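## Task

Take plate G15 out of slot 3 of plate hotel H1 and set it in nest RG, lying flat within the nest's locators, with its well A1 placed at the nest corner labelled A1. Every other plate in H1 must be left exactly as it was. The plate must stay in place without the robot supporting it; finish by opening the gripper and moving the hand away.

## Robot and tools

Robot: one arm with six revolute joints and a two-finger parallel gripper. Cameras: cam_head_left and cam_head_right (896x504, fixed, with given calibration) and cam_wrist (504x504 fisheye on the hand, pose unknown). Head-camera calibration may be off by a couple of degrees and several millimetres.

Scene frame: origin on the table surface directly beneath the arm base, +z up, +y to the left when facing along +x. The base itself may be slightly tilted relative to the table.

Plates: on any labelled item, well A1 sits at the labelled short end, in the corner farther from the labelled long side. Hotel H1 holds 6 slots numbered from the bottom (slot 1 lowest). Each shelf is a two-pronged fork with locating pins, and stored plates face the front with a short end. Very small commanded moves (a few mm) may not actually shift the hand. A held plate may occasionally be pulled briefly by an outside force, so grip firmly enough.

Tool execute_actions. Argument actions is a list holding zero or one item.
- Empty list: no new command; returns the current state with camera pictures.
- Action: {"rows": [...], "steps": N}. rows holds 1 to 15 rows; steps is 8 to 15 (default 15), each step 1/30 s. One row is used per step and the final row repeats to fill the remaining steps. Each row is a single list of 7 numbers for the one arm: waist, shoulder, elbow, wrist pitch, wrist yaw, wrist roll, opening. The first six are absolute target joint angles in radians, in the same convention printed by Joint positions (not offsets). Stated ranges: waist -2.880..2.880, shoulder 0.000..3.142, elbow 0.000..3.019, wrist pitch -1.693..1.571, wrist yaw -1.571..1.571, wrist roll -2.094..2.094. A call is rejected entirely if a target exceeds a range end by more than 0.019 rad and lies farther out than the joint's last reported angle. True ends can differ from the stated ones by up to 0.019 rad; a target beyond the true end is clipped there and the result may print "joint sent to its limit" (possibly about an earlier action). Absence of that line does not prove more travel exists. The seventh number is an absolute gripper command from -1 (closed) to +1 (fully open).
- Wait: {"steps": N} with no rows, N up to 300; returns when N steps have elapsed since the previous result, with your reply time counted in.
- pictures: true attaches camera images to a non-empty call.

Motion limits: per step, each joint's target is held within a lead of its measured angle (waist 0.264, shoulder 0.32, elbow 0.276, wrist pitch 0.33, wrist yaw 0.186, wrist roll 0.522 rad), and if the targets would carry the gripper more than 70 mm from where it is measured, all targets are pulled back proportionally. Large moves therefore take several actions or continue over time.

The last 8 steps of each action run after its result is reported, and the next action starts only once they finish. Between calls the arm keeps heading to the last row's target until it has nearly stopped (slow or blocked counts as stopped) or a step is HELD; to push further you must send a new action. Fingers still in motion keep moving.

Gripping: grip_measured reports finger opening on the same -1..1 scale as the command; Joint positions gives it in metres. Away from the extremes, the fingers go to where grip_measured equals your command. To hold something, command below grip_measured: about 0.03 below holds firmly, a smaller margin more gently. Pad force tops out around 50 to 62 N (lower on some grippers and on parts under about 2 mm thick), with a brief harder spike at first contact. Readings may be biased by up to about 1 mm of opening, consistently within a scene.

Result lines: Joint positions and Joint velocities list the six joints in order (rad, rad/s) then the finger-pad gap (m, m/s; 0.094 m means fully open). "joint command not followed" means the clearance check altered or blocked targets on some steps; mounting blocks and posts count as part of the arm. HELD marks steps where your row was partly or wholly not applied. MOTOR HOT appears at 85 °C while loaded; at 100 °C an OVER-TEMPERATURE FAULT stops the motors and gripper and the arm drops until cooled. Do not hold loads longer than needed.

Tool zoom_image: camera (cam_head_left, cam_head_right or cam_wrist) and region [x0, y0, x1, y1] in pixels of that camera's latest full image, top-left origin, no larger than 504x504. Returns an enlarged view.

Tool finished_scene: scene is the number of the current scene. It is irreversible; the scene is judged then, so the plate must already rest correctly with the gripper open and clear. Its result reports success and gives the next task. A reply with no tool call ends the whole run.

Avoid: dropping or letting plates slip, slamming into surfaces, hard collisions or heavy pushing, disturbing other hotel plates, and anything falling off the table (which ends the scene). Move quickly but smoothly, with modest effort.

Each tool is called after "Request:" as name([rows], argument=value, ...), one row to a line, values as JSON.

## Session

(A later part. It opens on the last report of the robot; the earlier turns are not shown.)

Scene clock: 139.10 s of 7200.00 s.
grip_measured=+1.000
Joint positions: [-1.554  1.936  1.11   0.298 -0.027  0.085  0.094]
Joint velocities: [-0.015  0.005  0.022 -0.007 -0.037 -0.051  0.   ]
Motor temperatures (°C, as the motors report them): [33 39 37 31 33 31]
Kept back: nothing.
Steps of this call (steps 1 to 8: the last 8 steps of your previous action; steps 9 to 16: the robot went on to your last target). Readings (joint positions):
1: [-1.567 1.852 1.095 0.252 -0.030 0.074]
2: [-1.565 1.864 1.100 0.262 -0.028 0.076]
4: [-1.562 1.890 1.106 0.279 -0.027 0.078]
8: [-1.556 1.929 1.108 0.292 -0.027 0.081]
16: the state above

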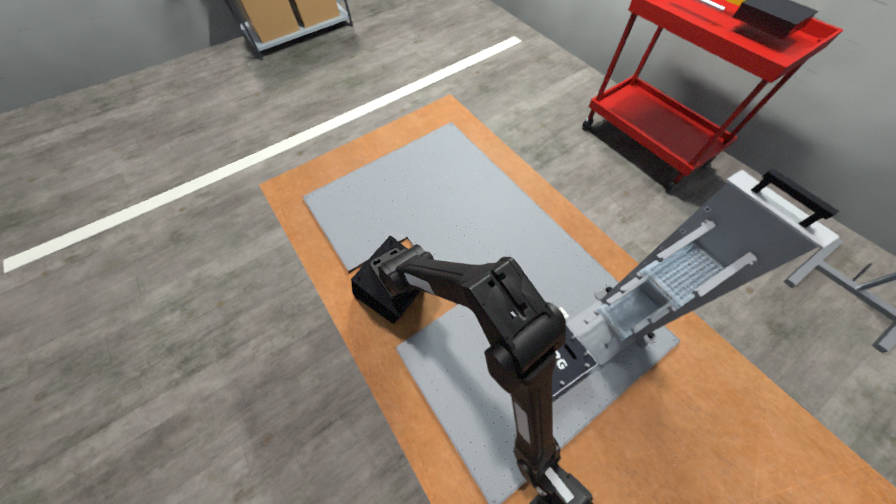

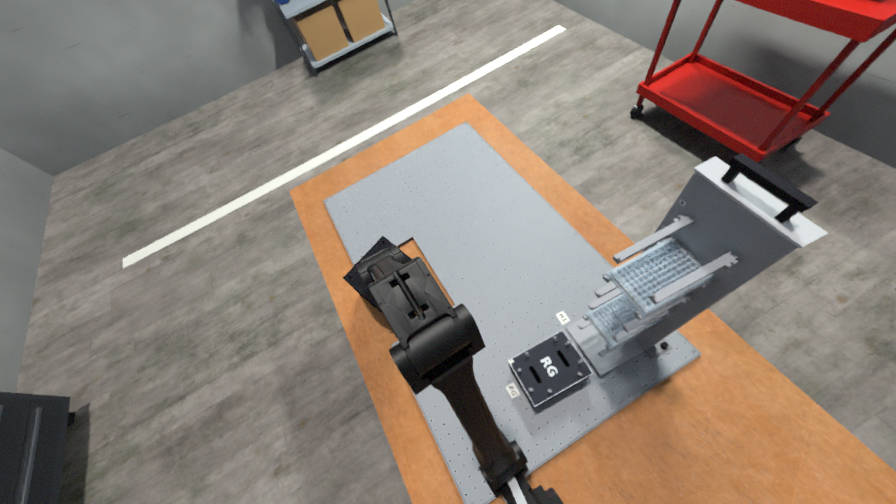

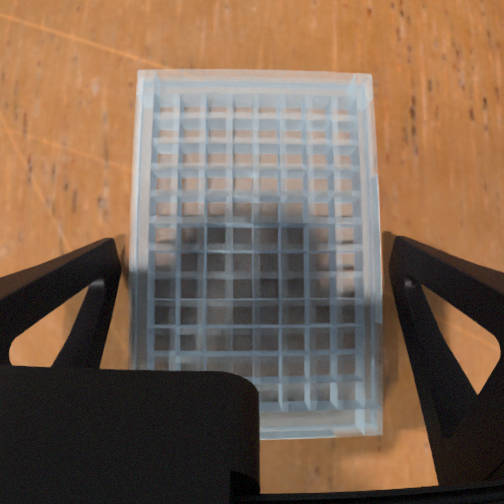

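Request:
execute_actions([
  {"rows":[[-1.542,1.953,1.138,0.317,-0.025,0.093,1],[-1.542,1.958,1.139,0.321,-0.025,0.093,1],[-1.542,1.963,1.140,0.325,-0.025,0.093,1],[-1.542,1.968,1.141,0.329,-0.025,0.093,1],[-1.542,1.972,1.142,0.332,-0.025,0.093,1],[-1.542,1.976,1.142,0.335,-0.025,0.093,1],[-1.542,1.979,1.142,0.337,-0.025,0.093,1]],"steps":12},
], pictures=false)

Request:
execute_actions([
  {"steps":14},
], pictures=true)

Scene clock: 140.13 s of 7200.00 s.
grip_measured=+1.000
Joint positions: [-1.554  1.937  1.11   0.306 -0.027  0.085  0.094]
Joint velocities: [-0.015  0.015 -0.007  0.115 -0.037  0.081  0.   ]
Motor temperatures (°C, as the motors report them): [33 39 37 31 33 31]
Steps of this call (steps 1 to 15: the robot went on to your last target; steps 16 to 27: nothing new was sent; steps 28 to 31: the first 4 steps of this action). Readings (joint positions):
28: [-1.554 1.936 1.110 0.299 -0.027 0.085]
29: [-1.554 1.936 1.110 0.300 -0.027 0.085]
31: the state above

Scene clock: 140.60 s of 7200.00 s.
grip_measured=+1.000
Joint positions: [-1.554  1.947  1.112  0.323 -0.027  0.088  0.094]
Joint velocities: [ 0.005  0.005 -0.002 -0.002 -0.037  0.022  0.   ]
Motor temperatures (°C, as the motors report them): [33 39 37 31 33 31]
Kept back: nothing.
Steps of this call (steps 1 to 8: the last 8 steps of your previous action; steps 9 to 14: the robot went on to your last target). Readings (joint positions):
1: [-1.554 1.937 1.110 0.309 -0.027 0.085]
2: [-1.554 1.939 1.110 0.313 -0.027 0.085]
4: [-1.554 1.943 1.111 0.318 -0.027 0.085]
8: [-1.554 1.946 1.112 0.323 -0.027 0.088]
14: the state above

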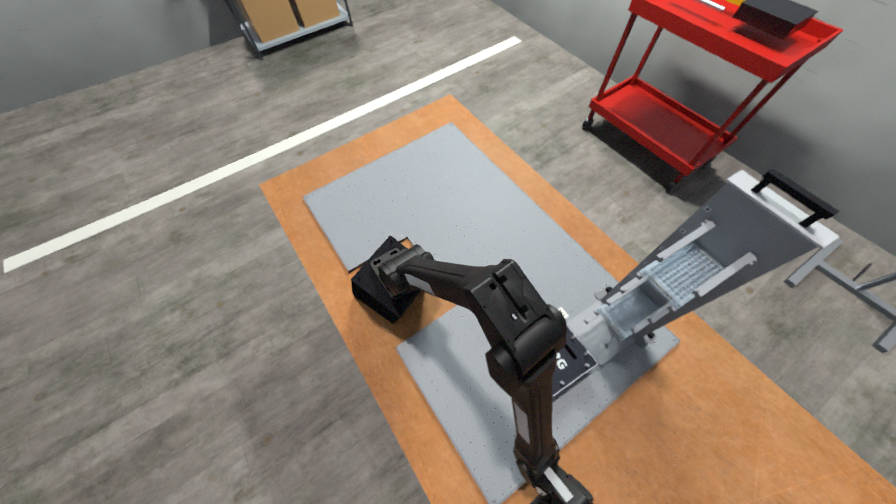

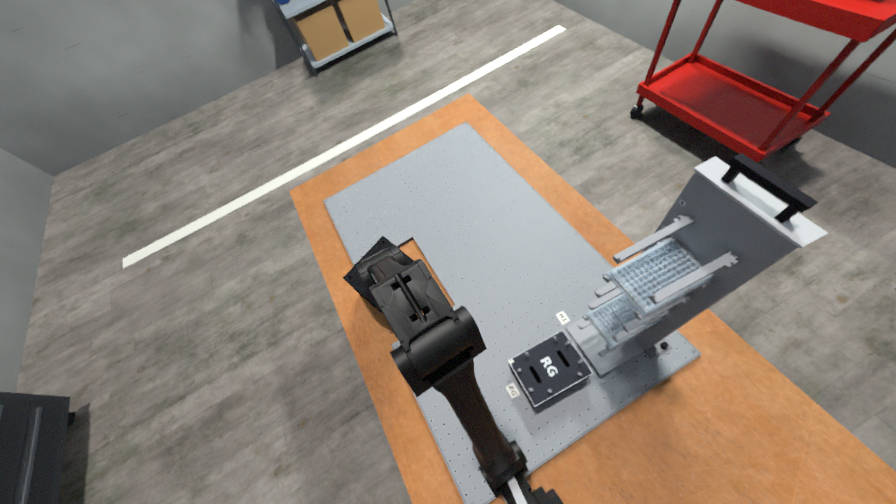

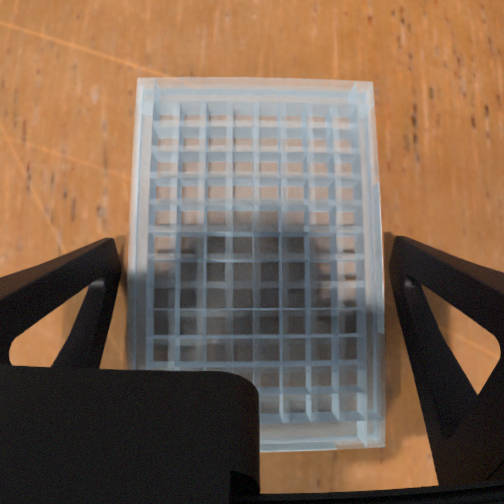

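Request:
execute_actions([
  {"rows":[[-1.542,1.984,1.142,0.337,-0.025,0.093,1],[-1.542,1.990,1.142,0.337,-0.025,0.093,1]],"steps":10},
], pictures=false)

Request:
execute_actions([
  {"steps":14},
], pictures=true)

Scene clock: 141.20 s of 7200.00 s.
grip_measured=+1.000
Joint positions: [-1.554  1.947  1.112  0.324 -0.027  0.088  0.094]
Joint velocities: [-0.005 -0.005 -0.012  0.027 -0.022 -0.066  0.   ]
Motor temperatures (°C, as the motors report them): [33 39 37 31 33 31]
Steps of this call (steps 1 to 16: the robot went on to your last target; steps 17 to 18: the first 2 steps of this action). Readings (joint positions):
17: [-1.554 1.947 1.112 0.323 -0.027 0.088]
18: the state above

Scene clock: 141.67 s of 7200.00 s.
grip_measured=+1.000
Joint positions: [-1.554  1.948  1.112  0.326 -0.027  0.088  0.094]
Joint velocities: [ 0.005 -0.005  0.017  0.012 -0.022 -0.007  0.   ]
Motor temperatures (°C, as the motors report them): [33 39 37 31 33 31]
Kept back: nothing.
Steps of this call (steps 1 to 8: the last 8 steps of your previous action; steps 9 to 14: the robot went on to your last target). Readings (joint positions):
1: [-1.554 1.947 1.112 0.325 -0.027 0.088]
2: [-1.554 1.948 1.112 0.325 -0.027 0.088]
4: [-1.554 1.948 1.112 0.326 -0.027 0.088]
8: [-1.554 1.948 1.112 0.326 -0.027 0.088]
14: the state above

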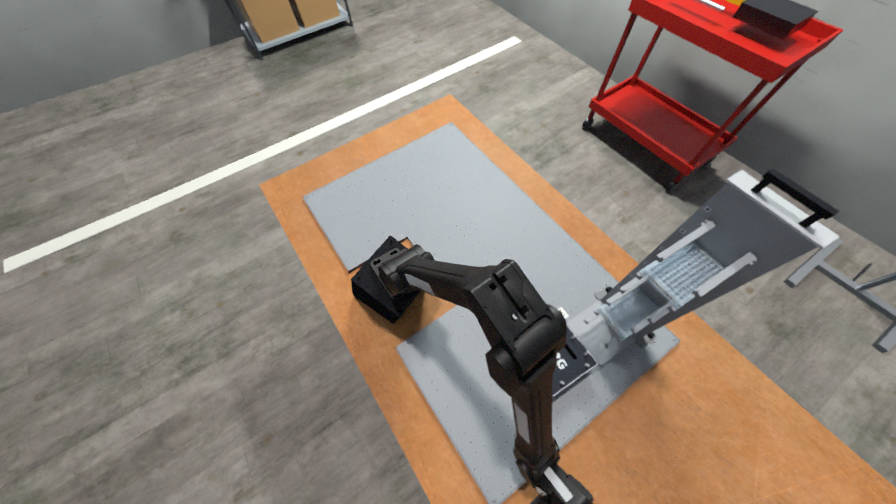

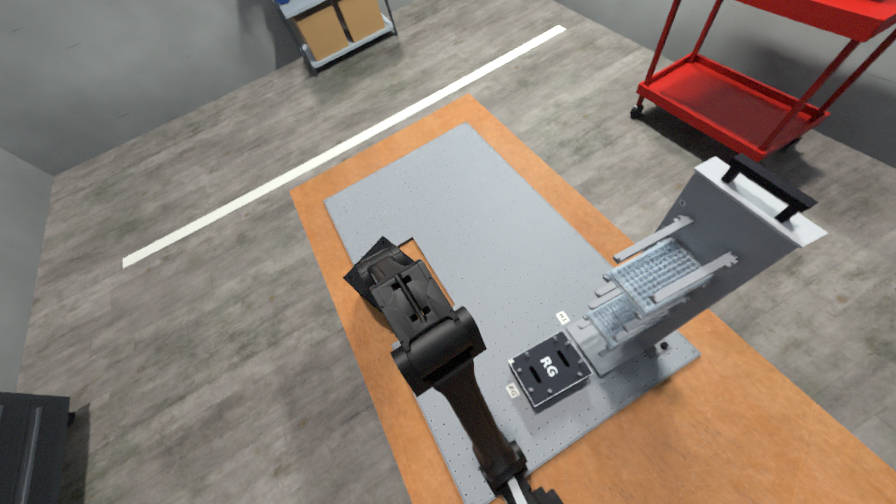

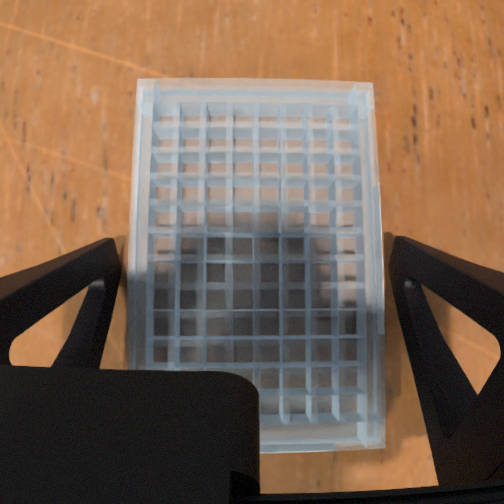

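Request:
execute_actions([
  {"rows":[[-1.542,1.96,1.13,0.337,-0.025,0.093,1],[-1.542,1.94,1.13,0.337,-0.025,0.093,1],[-1.542,1.930,1.13,0.337,-0.025,0.093,1]],"steps":10},
], pictures=false)

Request:
execute_actions([
  {"steps":14},
], pictures=true)

Scene clock: 142.33 s of 7200.00 s.
grip_measured=+1.000
Joint positions: [-1.554  1.947  1.112  0.326 -0.027  0.088  0.094]
Joint velocities: [ 0.005 -0.015  0.002 -0.002  0.051  0.007  0.   ]
Motor temperatures (°C, as the motors report them): [33 39 37 31 33 31]
Steps of this call (steps 1 to 15: the robot went on to your last target; steps 16 to 18: nothing new was sent; steps 19 to 20: the first 2 steps of this action). Readings (joint positions):
19: [-1.554 1.948 1.112 0.326 -0.027 0.088]
20: the state above

Scene clock: 142.80 s of 7200.00 s.
grip_measured=+1.000
Joint positions: [-1.554  1.946  1.112  0.326 -0.027  0.088  0.094]
Joint velocities: [-0.015 -0.005 -0.012  0.007 -0.007  0.095  0.   ]
Motor temperatures (°C, as the motors report them): [33 39 37 31 33 31]
Kept back: nothing.
Steps of this call (steps 1 to 8: the last 8 steps of your previous action; steps 9 to 14: the robot went on to your last target). Readings (joint positions):
1: [-1.554 1.947 1.112 0.326 -0.027 0.088]
2: [-1.554 1.947 1.112 0.326 -0.027 0.088]
4: [-1.554 1.946 1.112 0.326 -0.027 0.088]
8: [-1.554 1.946 1.112 0.326 -0.027 0.088]
14: the state above

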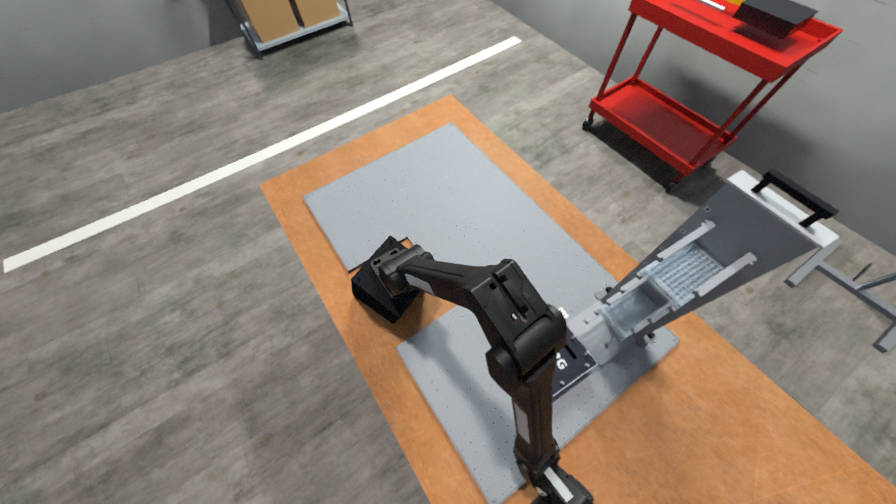

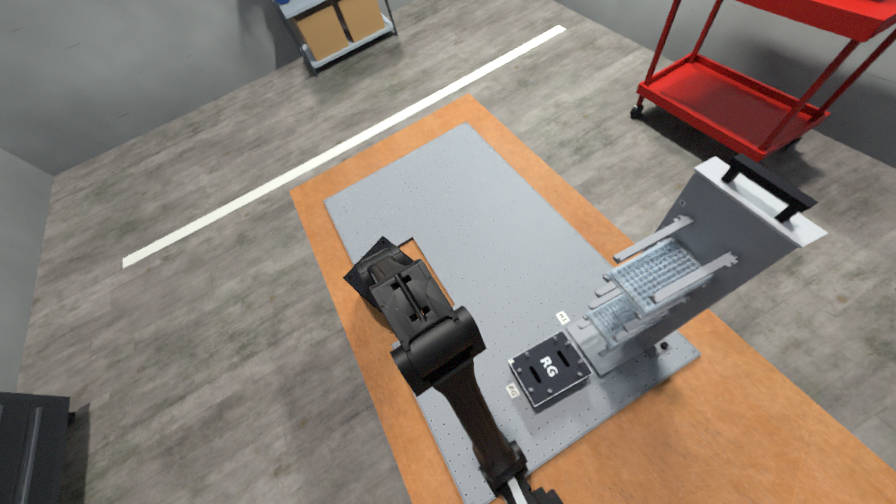

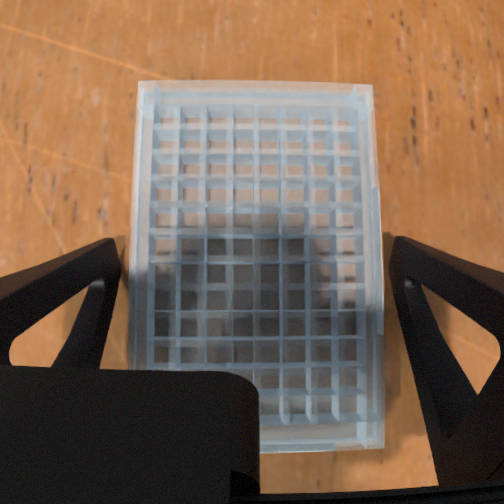

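Request:
execute_actions([
  {"rows":[[-1.542,1.925,1.13,0.337,-0.025,0.093,0.95],[-1.542,1.925,1.13,0.337,-0.025,0.093,0.90],[-1.542,1.925,1.13,0.337,-0.025,0.093,0.86],[-1.542,1.925,1.13,0.337,-0.025,0.093,0.83],[-1.542,1.925,1.13,0.337,-0.025,0.093,0.81],[-1.542,1.925,1.13,0.337,-0.025,0.093,0.79],[-1.542,1.925,1.13,0.337,-0.025,0.093,0.775],[-1.542,1.925,1.13,0.337,-0.025,0.093,0.76],[-1.542,1.925,1.13,0.337,-0.025,0.093,0.75],[-1.542,1.925,1.13,0.337,-0.025,0.093,0.74],[-1.542,1.925,1.13,0.337,-0.025,0.093,0.73]],"steps":15},
], pictures=false)

Request:
execute_actions([
  {"steps":18},
], pictures=true)

Scene clock: 143.50 s of 7200.00 s.
grip_measured=+0.784
Joint positions: [-1.554  1.941  1.112  0.326 -0.027  0.088  0.084]
Joint velocities: [ 0.015 -0.024 -0.027  0.007 -0.022 -0.022 -0.014]
Motor temperatures (°C, as the motors report them): [33 39 37 31 33 31]
Steps of this call (steps 1 to 14: the robot went on to your last target; steps 15 to 21: the first 7 steps of this action). Readings (joint positions):
15: [-1.554 1.945 1.112 0.326 -0.027 0.088]
16: [-1.554 1.945 1.112 0.326 -0.027 0.088]
18: [-1.554 1.944 1.112 0.326 -0.027 0.088]
21: the state above

Scene clock: 144.10 s of 7200.00 s.
grip_measured=+0.740
Joint positions: [-1.554  1.941  1.112  0.326 -0.027  0.088  0.082]
Joint velocities: [ 0.005  0.005  0.002  0.007 -0.022 -0.125  0.   ]
Motor temperatures (°C, as the motors report them): [33 39 37 31 33 31]
Kept back: nothing.
Steps of this call (steps 1 to 8: the last 8 steps of your previous action; steps 9 to 15: the robot went on to your last target; steps 16 to 18: nothing new was sent). Readings (joint positions):
1: [-1.554 1.941 1.112 0.326 -0.027 0.088]
2: [-1.554 1.941 1.112 0.326 -0.027 0.088]
4: [-1.554 1.941 1.112 0.326 -0.027 0.088]
8: [-1.554 1.941 1.112 0.326 -0.027 0.088]
18: the state above
The arm was judged still, so your last target was given up. Only a new action makes it travel on or press farther. Fingers that are still opening or closing keep moving.

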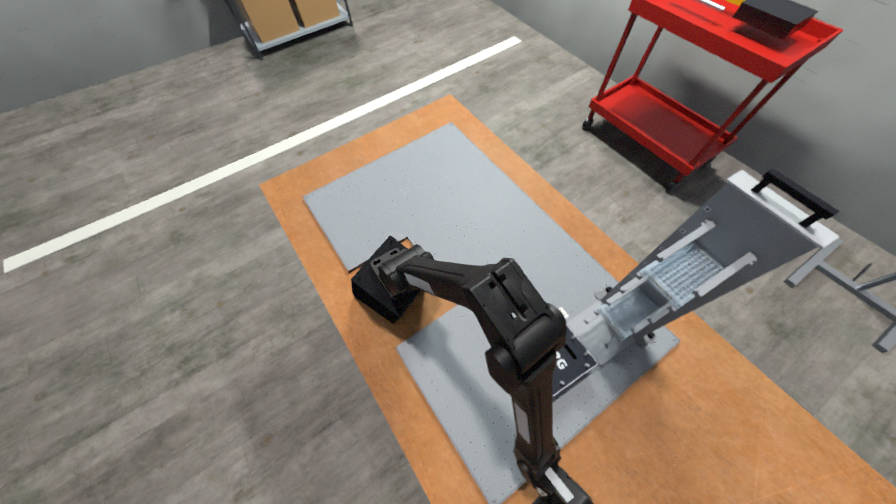

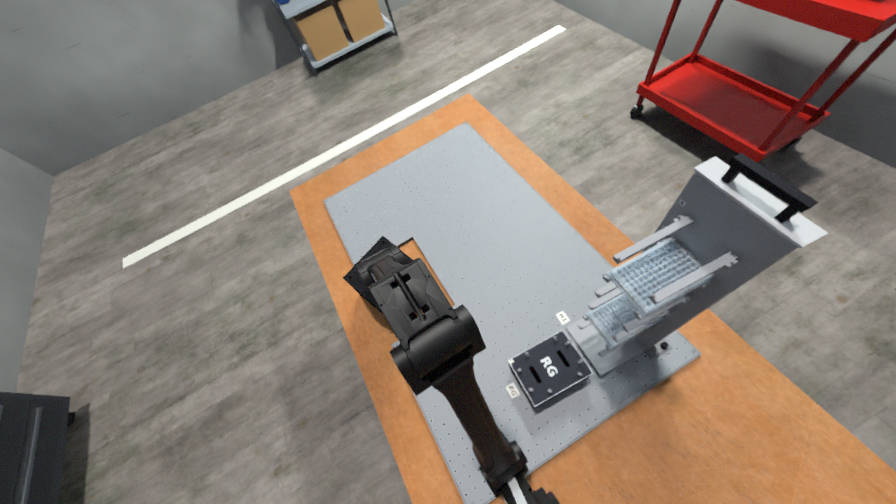

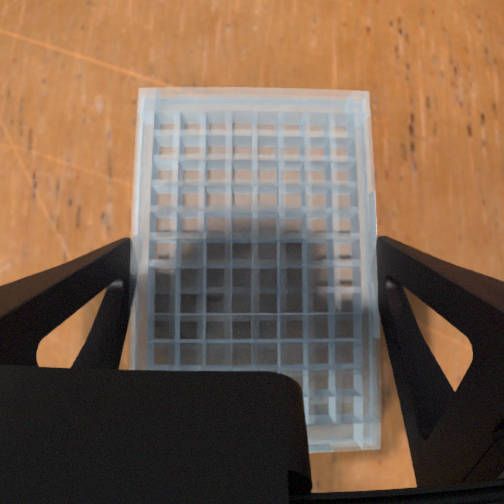

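Request:
execute_actions([
  {"rows":[[-1.542,1.935,1.13,0.337,-0.025,0.093,0.72],[-1.542,1.935,1.13,0.337,-0.025,0.093,0.71],[-1.542,1.935,1.13,0.337,-0.025,0.093,0.70]],"steps":12},
], pictures=false)

Request:
execute_actions([
  {"steps":12},
], pictures=true)

Scene clock: 144.70 s of 7200.00 s.
grip_measured=+0.718
Joint positions: [-1.554  1.941  1.112  0.326 -0.027  0.088  0.081]
Joint velocities: [ 0.015 -0.005  0.007 -0.007 -0.066 -0.022 -0.002]
Motor temperatures (°C, as the motors report them): [33 39 37 31 33 31]
Steps of this call (steps 1 to 14: nothing new was sent; steps 15 to 18: the first 4 steps of this action). Readings (joint positions):
15: [-1.554 1.941 1.112 0.326 -0.027 0.088]
16: [-1.554 1.941 1.112 0.326 -0.027 0.088]
18: the state above

Scene clock: 145.10 s of 7200.00 s.
grip_measured=+0.718
Joint positions: [-1.554  1.941  1.112  0.326 -0.027  0.088  0.081]
Joint velocities: [-0.015 -0.005  0.002 -0.002 -0.007 -0.007 -0.   ]
Motor temperatures (°C, as the motors report them): [33 39 37 31 33 31]
Kept back: nothing.
Steps of this call (steps 1 to 8: the last 8 steps of your previous action; steps 9 to 12: the robot went on to your last target). Readings (joint positions):
1: [-1.554 1.941 1.112 0.326 -0.027 0.088]
2: [-1.554 1.941 1.112 0.326 -0.027 0.088]
4: [-1.554 1.941 1.112 0.326 -0.027 0.088]
8: [-1.554 1.941 1.112 0.326 -0.027 0.088]
12: the state above

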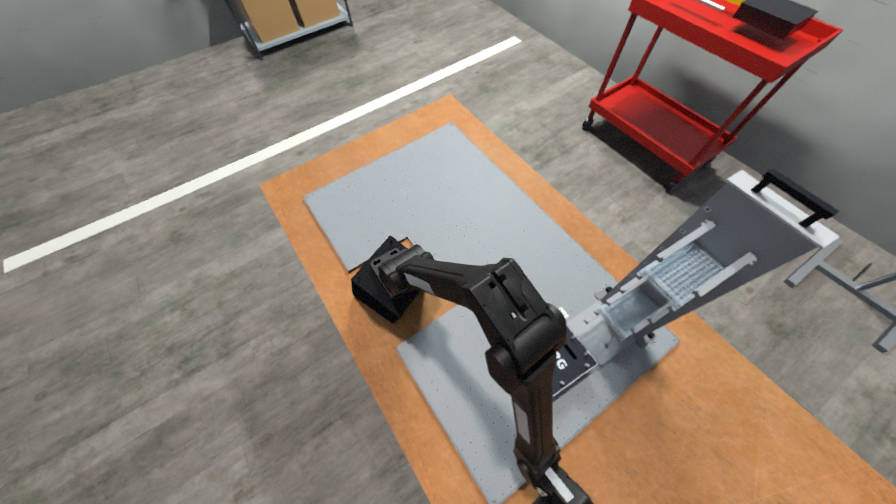

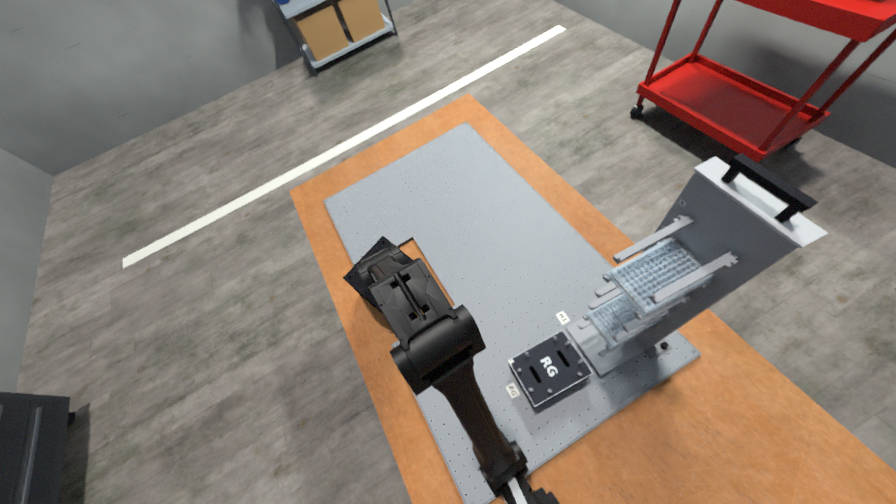

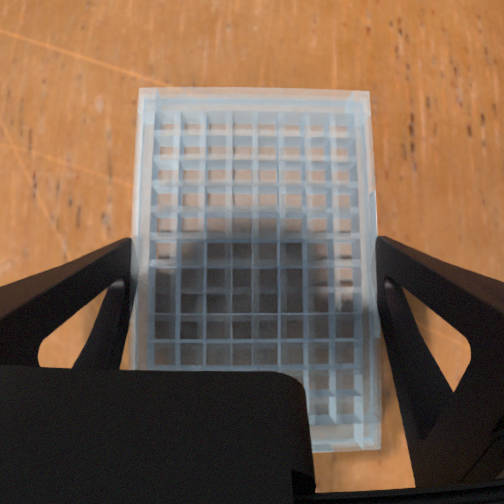

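Request:
execute_actions([
  {"rows":[[-1.542,1.935,1.13,0.337,-0.025,0.093,0.692],[-1.542,1.935,1.13,0.337,-0.025,0.093,0.685]],"steps":10},
], pictures=false)

Request:
execute_actions([
  {"steps":10},
], pictures=false)

Scene clock: 145.83 s of 7200.00 s.
grip_measured=+0.713
Joint positions: [-1.554  1.941  1.112  0.326 -0.027  0.088  0.08 ]
Joint velocities: [-0.005  0.005  0.007 -0.007 -0.022  0.051  0.001]
Motor temperatures (°C, as the motors report them): [33 39 37 31 33 31]
Steps of this call (steps 1 to 15: the robot went on to your last target; steps 16 to 20: nothing new was sent; steps 21 to 22: the first 2 steps of this action). Readings (joint positions):
21: [-1.554 1.941 1.112 0.326 -0.027 0.088]
22: the state above

Scene clock: 146.17 s of 7200.00 s.
grip_measured=+0.713
Joint positions: [-1.554  1.941  1.112  0.326 -0.027  0.088  0.08 ]
Joint velocities: [-0.005 -0.015  0.002  0.007  0.095  0.007 -0.   ]
Motor temperatures (°C, as the motors report them): [33 39 37 31 33 31]
Kept back: nothing.
Steps of this call (steps 1 to 8: the last 8 steps of your previous action; steps 9 to 10: the robot went on to your last target). Readings (joint positions):
1: [-1.554 1.941 1.112 0.326 -0.027 0.088]
2: [-1.554 1.941 1.112 0.326 -0.027 0.088]
4: [-1.554 1.941 1.112 0.326 -0.027 0.088]
8: [-1.554 1.941 1.112 0.326 -0.027 0.088]
10: the state above

Request:
execute_actions([
  {"rows":[[-1.542,1.925,1.112,0.325,-0.027,0.09,0.685],[-1.545,1.915,1.104,0.318,-0.028,0.09,0.685],[-1.548,1.90,1.096,0.310,-0.029,0.09,0.685],[-1.55,1.882,1.087,0.300,-0.030,0.09,0.685],[-1.552,1.860,1.076,0.288,-0.031,0.089,0.685],[-1.554,1.836,1.064,0.274,-0.032,0.088,0.685],[-1.556,1.810,1.051,0.259,-0.033,0.087,0.685],[-1.558,1.783,1.038,0.244,-0.034,0.086,0.685],[-1.56,1.756,1.025,0.229,-0.035,0.085,0.685],[-1.56,1.729,1.012,0.214,-0.036,0.084,0.685],[-1.56,1.702,0.999,0.199,-0.037,0.083,0.685],[-1.56,1.676,0.986,0.185,-0.038,0.082,0.685],[-1.56,1.651,0.974,0.172,-0.039,0.081,0.685],[-1.56,1.628,0.962,0.159,-0.040,0.08,0.685],[-1.56,1.607,0.951,0.147,-0.041,0.075,0.685]],"steps":15},
], pictures=false)

Request:
execute_actions([
  {"steps":12},
], pictures=true)

Scene clock: 149.07 s of 7200.00 s.
grip_measured=+0.713
Joint positions: [-1.554  1.894  1.075  0.291 -0.03   0.088  0.08 ]
Joint velocities: [ 0.005 -0.562 -0.388 -0.393 -0.037  0.007  0.001]
Motor temperatures (°C, as the motors report them): [33 39 37 31 33 31]
Steps of this call (steps 1 to 15: the robot went on to your last target; steps 16 to 80: nothing new was sent; steps 81 to 87: the first 7 steps of this action). Readings (joint positions):
81: [-1.554 1.941 1.112 0.326 -0.027 0.088]
82: [-1.554 1.940 1.112 0.326 -0.027 0.088]
84: [-1.554 1.934 1.106 0.321 -0.027 0.088]
87: the state above

Scene clock: 149.47 s of 7200.00 s.
grip_measured=+0.713
Joint positions: [-1.554  1.583  0.963  0.164 -0.039  0.086  0.08 ]
Joint velocities: [-0.005 -0.259 -0.027  0.007  0.007  0.051 -0.001]
Motor temperatures (°C, as the motors report them): [33 39 37 31 33 31]
Kept back: nothing.
Steps of this call (steps 1 to 8: the last 8 steps of your previous action; steps 9 to 12: the robot went on to your last target). Readings (joint positions):
1: [-1.554 1.872 1.060 0.277 -0.031 0.088]
2: [-1.554 1.847 1.045 0.262 -0.032 0.088]
4: [-1.554 1.789 1.017 0.233 -0.034 0.088]
8: [-1.554 1.662 0.975 0.180 -0.038 0.087]
12: the state above

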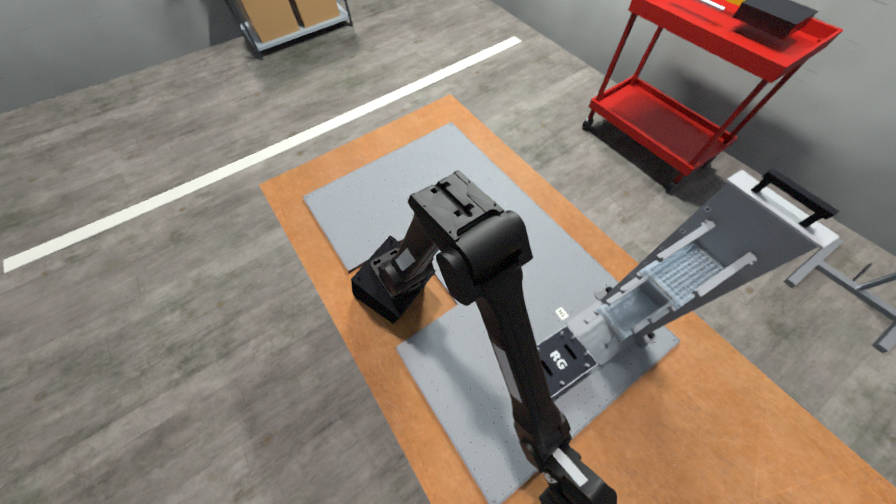

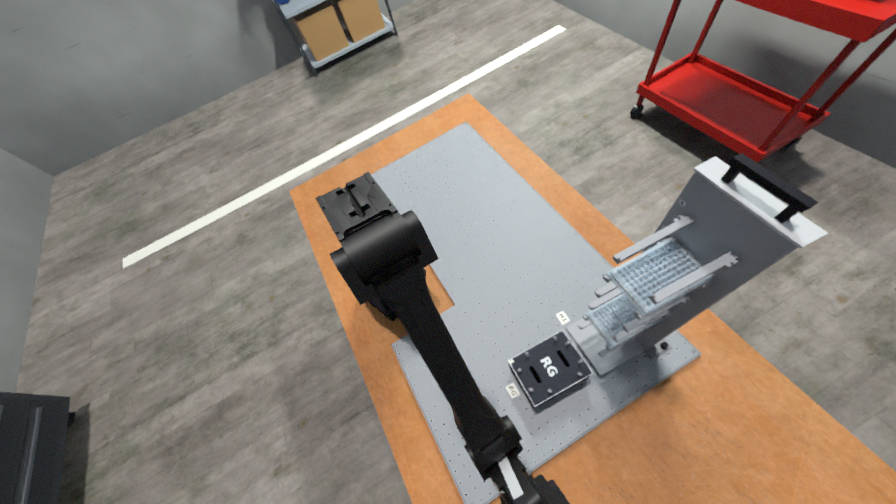

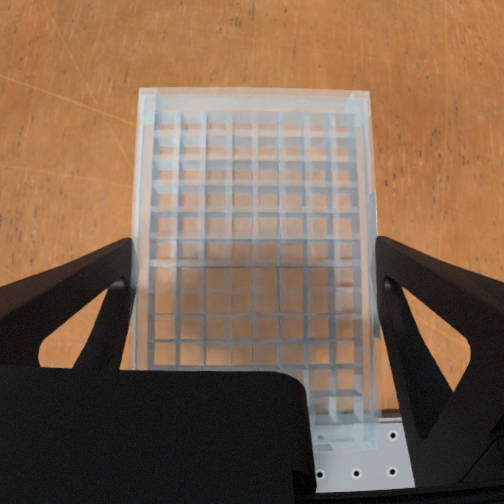

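Request:
execute_actions([
  {"rows":[[-1.548,1.578,0.950,0.155,-0.045,0.075,0.685],[-1.546,1.574,0.942,0.155,-0.055,0.062,0.685],[-1.544,1.569,0.932,0.154,-0.070,0.044,0.685],[-1.542,1.563,0.920,0.154,-0.090,0.020,0.685],[-1.539,1.556,0.907,0.153,-0.113,-0.008,0.685],[-1.536,1.549,0.893,0.153,-0.138,-0.039,0.685],[-1.533,1.542,0.879,0.152,-0.163,-0.071,0.685],[-1.530,1.535,0.865,0.152,-0.188,-0.103,0.685],[-1.527,1.528,0.851,0.151,-0.213,-0.135,0.685],[-1.524,1.521,0.837,0.151,-0.238,-0.167,0.685],[-1.521,1.514,0.823,0.150,-0.263,-0.199,0.685],[-1.518,1.507,0.809,0.150,-0.288,-0.231,0.685],[-1.515,1.500,0.795,0.149,-0.313,-0.263,0.685],[-1.512,1.494,0.781,0.148,-0.338,-0.295,0.685],[-1.509,1.488,0.768,0.148,-0.363,-0.327,0.685]],"steps":15},
], pictures=false)

Request:
execute_actions([
  {"rows":[[-1.506,1.482,0.755,0.147,-0.388,-0.359,0.685],[-1.503,1.476,0.742,0.146,-0.413,-0.391,0.685],[-1.500,1.471,0.730,0.145,-0.438,-0.423,0.685],[-1.497,1.466,0.720,0.143,-0.461,-0.455,0.685],[-1.492,1.463,0.712,0.138,-0.482,-0.487,0.685],[-1.485,1.463,0.708,0.128,-0.498,-0.519,0.685],[-1.477,1.465,0.707,0.115,-0.511,-0.551,0.685],[-1.468,1.468,0.707,0.100,-0.523,-0.583,0.685],[-1.459,1.471,0.707,0.084,-0.534,-0.615,0.685],[-1.450,1.474,0.707,0.068,-0.545,-0.647,0.685],[-1.441,1.477,0.707,0.052,-0.556,-0.679,0.685],[-1.432,1.480,0.706,0.036,-0.567,-0.711,0.685],[-1.423,1.483,0.706,0.020,-0.578,-0.743,0.685],[-1.414,1.486,0.706,0.004,-0.589,-0.775,0.685],[-1.405,1.489,0.706,-0.012,-0.600,-0.807,0.685]],"steps":15},
], pictures=false)

Request:
execute_actions([
  {"rows":[[-1.396,1.492,0.706,-0.028,-0.611,-0.839,0.685],[-1.387,1.495,0.706,-0.044,-0.622,-0.871,0.685],[-1.378,1.497,0.705,-0.060,-0.633,-0.903,0.685],[-1.369,1.499,0.705,-0.075,-0.643,-0.935,0.685],[-1.360,1.501,0.705,-0.090,-0.653,-0.966,0.685],[-1.352,1.503,0.705,-0.104,-0.662,-0.996,0.685],[-1.344,1.505,0.705,-0.117,-0.671,-1.024,0.685],[-1.337,1.507,0.705,-0.129,-0.679,-1.050,0.685],[-1.330,1.509,0.705,-0.140,-0.686,-1.073,0.685],[-1.324,1.510,0.705,-0.149,-0.692,-1.093,0.685],[-1.319,1.511,0.705,-0.156,-0.696,-1.110,0.685],[-1.315,1.512,0.705,-0.162,-0.699,-1.123,0.685],[-1.312,1.512,0.705,-0.166,-0.701,-1.132,0.685],[-1.311,1.512,0.705,-0.168,-0.702,-1.138,0.685],[-1.310,1.512,0.705,-0.169,-0.703,-1.140,0.685]],"steps":15},
], pictures=false)

Request:
execute_actions([
  {"steps":16},
], pictures=true)

Scene clock: 150.97 s of 7200.00 s.
grip_measured=+0.713
Joint positions: [-1.554  1.572  0.913  0.156 -0.141  0.022  0.08 ]
Joint velocities: [ 0.005 -0.19  -0.422  0.012 -0.623 -0.549  0.   ]
Motor temperatures (°C, as the motors report them): [33 39 37 31 33 31]
Steps of this call (steps 1 to 30: the robot went on to your last target; steps 31 to 38: nothing new was sent; steps 39 to 45: the first 7 steps of this action). Readings (joint positions):
39: [-1.554 1.589 0.955 0.156 -0.041 0.086]
40: [-1.554 1.589 0.954 0.156 -0.047 0.084]
42: [-1.554 1.586 0.947 0.156 -0.075 0.070]
45: the state above

Scene clock: 151.47 s of 7200.00 s.
grip_measured=+0.713
Joint positions: [-1.503  1.477  0.716  0.141 -0.497 -0.41   0.08 ]
Joint velocities: [ 0.142 -0.073 -0.178 -0.247 -0.33  -0.945  0.   ]
Motor temperatures (°C, as the motors report them): [33 39 37 31 33 31]
Steps of this call (steps 1 to 8: the last 8 steps of your previous action; steps 9 to 15: the first 7 steps of this action). Readings (joint positions):
9: [-1.525 1.509 0.781 0.156 -0.366 -0.222]
10: [-1.521 1.503 0.768 0.156 -0.392 -0.253]
12: [-1.514 1.490 0.743 0.155 -0.440 -0.315]
15: the state above

Scene clock: 151.97 s of 7200.00 s.
grip_measured=+0.713
Joint positions: [-1.369  1.48   0.711 -0.08  -0.661 -0.886  0.08 ]
Joint velocities: [ 0.23   0.044 -0.002 -0.374 -0.256 -0.916  0.001]
Motor temperatures (°C, as the motors report them): [33 39 37 31 33 31]
Steps of this call (steps 1 to 8: the last 8 steps of your previous action; steps 9 to 15: the first 7 steps of this action). Readings (joint positions):
9: [-1.424 1.475 0.711 0.013 -0.600 -0.696]
10: [-1.414 1.475 0.711 -0.003 -0.611 -0.728]
12: [-1.395 1.476 0.711 -0.035 -0.632 -0.792]
15: the state above

Scene clock: 152.50 s of 7200.00 s.
grip_measured=+0.713
Joint positions: [-1.323  1.494  0.709 -0.159 -0.7   -1.119  0.08 ]
Joint velocities: [ 0.015 -0.005 -0.017  0.002 -0.007 -0.051 -0.001]
Motor temperatures (°C, as the motors report them): [33 39 37 31 33 31]
Kept back: nothing.
Steps of this call (steps 1 to 8: the last 8 steps of your previous action; steps 9 to 16: the robot went on to your last target). Readings (joint positions):
1: [-1.361 1.482 0.711 -0.094 -0.670 -0.916]
2: [-1.353 1.484 0.711 -0.106 -0.678 -0.944]
4: [-1.339 1.489 0.711 -0.128 -0.690 -0.997]
8: [-1.330 1.491 0.710 -0.148 -0.695 -1.072]
16: the state above

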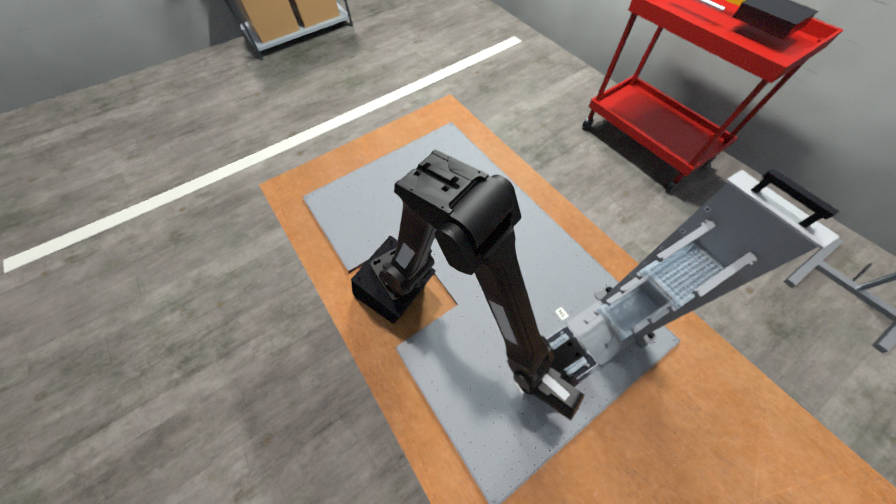

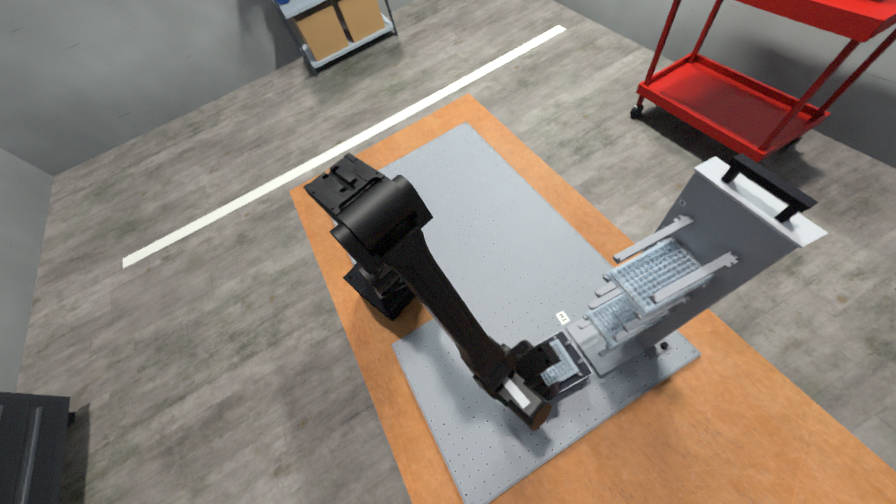

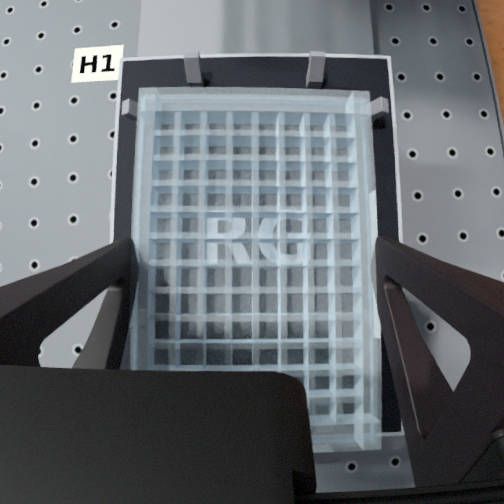

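Request:
zoom_image(camera="cam_wrist", region=[90, 40, 420, 260])

Request:
zoom_image(camera="cam_head_right", region=[480, 300, 640, 440])

Region (90, 40, 420, 260) of cam_wrist's 504x504 image, scaled by 1.527, with more detail than that image has.

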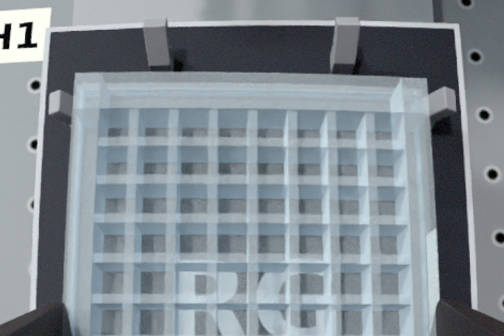

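Region (480, 300, 640, 440) of cam_head_right's 896x504 image, scaled by 3.150, with more detail than that image has; it fills the top 441 rows of this view, and the rest is white.

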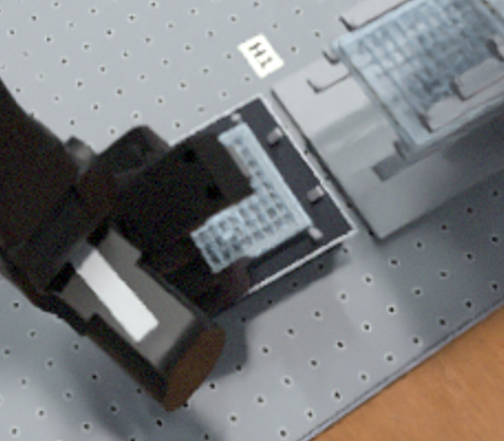

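Request:
execute_actions([
  {"rows":[[-1.31,1.49,0.72,-0.169,-0.703,-1.125,0.685],[-1.31,1.478,0.73,-0.173,-0.703,-1.12,0.685],[-1.31,1.470,0.738,-0.177,-0.701,-1.115,0.685],[-1.307,1.466,0.743,-0.180,-0.699,-1.111,0.685],[-1.304,1.465,0.745,-0.182,-0.697,-1.108,0.685],[-1.301,1.465,0.745,-0.183,-0.695,-1.105,0.685],[-1.298,1.465,0.745,-0.184,-0.693,-1.102,0.685],[-1.295,1.465,0.745,-0.185,-0.691,-1.100,0.685],[-1.292,1.465,0.745,-0.185,-0.689,-1.098,0.685],[-1.290,1.465,0.745,-0.185,-0.688,-1.096,0.685],[-1.288,1.465,0.745,-0.185,-0.687,-1.095,0.685],[-1.286,1.465,0.745,-0.185,-0.686,-1.094,0.685],[-1.285,1.465,0.745,-0.185,-0.685,-1.093,0.685]],"steps":15},
], pictures=false)

Request:
execute_actions([
  {"steps":16},
], pictures=true)

Scene clock: 157.77 s of 7200.00 s.
grip_measured=+0.713
Joint positions: [-1.319  1.484  0.71  -0.171 -0.696 -1.122  0.08 ]
Joint velocities: [ 0.054 -0.073  0.022 -0.027 -0.022  0.051 -0.   ]
Motor temperatures (°C, as the motors report them): [33 39 37 31 33 31]
Steps of this call (steps 1 to 30: the robot went on to your last target; steps 31 to 90: nothing new was sent; then 2.03 s passed at rest; steps 91 to 97: the first 7 steps of this action). Readings (joint positions):
91: [-1.323 1.494 0.709 -0.159 -0.700 -1.129]
92: [-1.323 1.494 0.709 -0.160 -0.700 -1.129]
94: [-1.323 1.492 0.709 -0.164 -0.700 -1.127]
97: the state above

Scene clock: 158.30 s of 7200.00 s.
grip_measured=+0.713
Joint positions: [-1.296  1.478  0.715 -0.174 -0.686 -1.104  0.08 ]
Joint velocities: [-0.005 -0.005 -0.012  0.002 -0.022 -0.022  0.   ]
Motor temperatures (°C, as the motors report them): [33 39 37 31 33 31]
Kept back: nothing.
Steps of this call (steps 1 to 8: the last 8 steps of your previous action; steps 9 to 16: the robot went on to your last target). Readings (joint positions):
1: [-1.316 1.482 0.711 -0.173 -0.694 -1.119]
2: [-1.313 1.480 0.712 -0.174 -0.692 -1.118]
4: [-1.307 1.478 0.714 -0.174 -0.690 -1.113]
8: [-1.297 1.478 0.715 -0.174 -0.687 -1.108]
16: the state above

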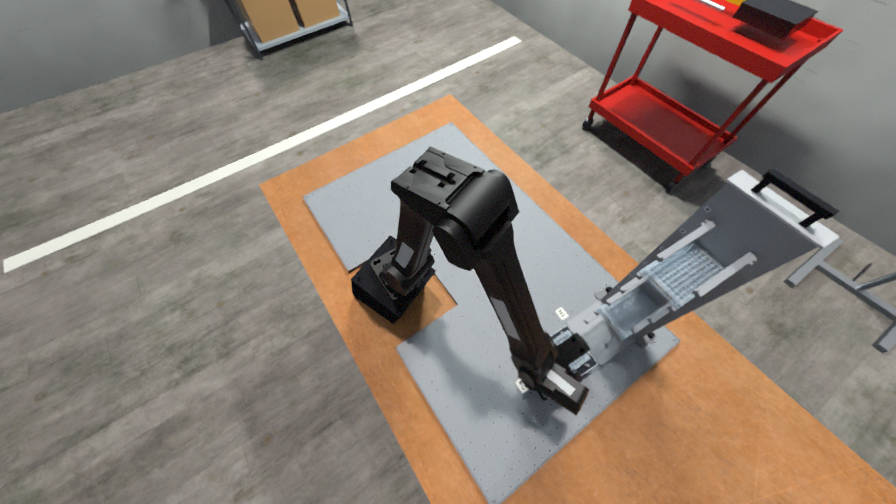

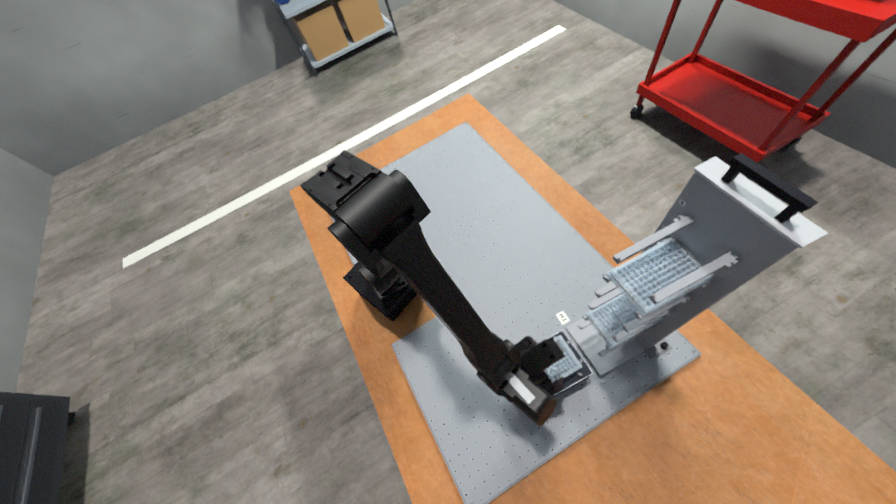

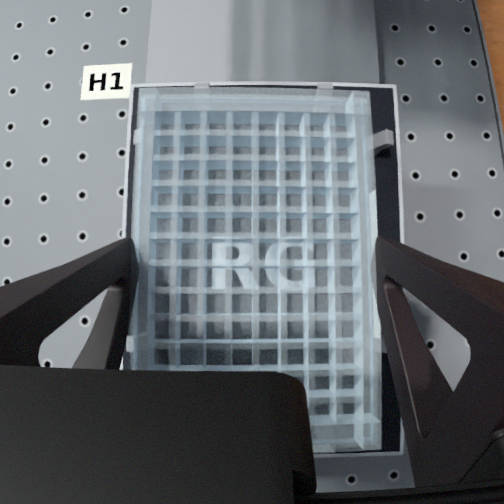

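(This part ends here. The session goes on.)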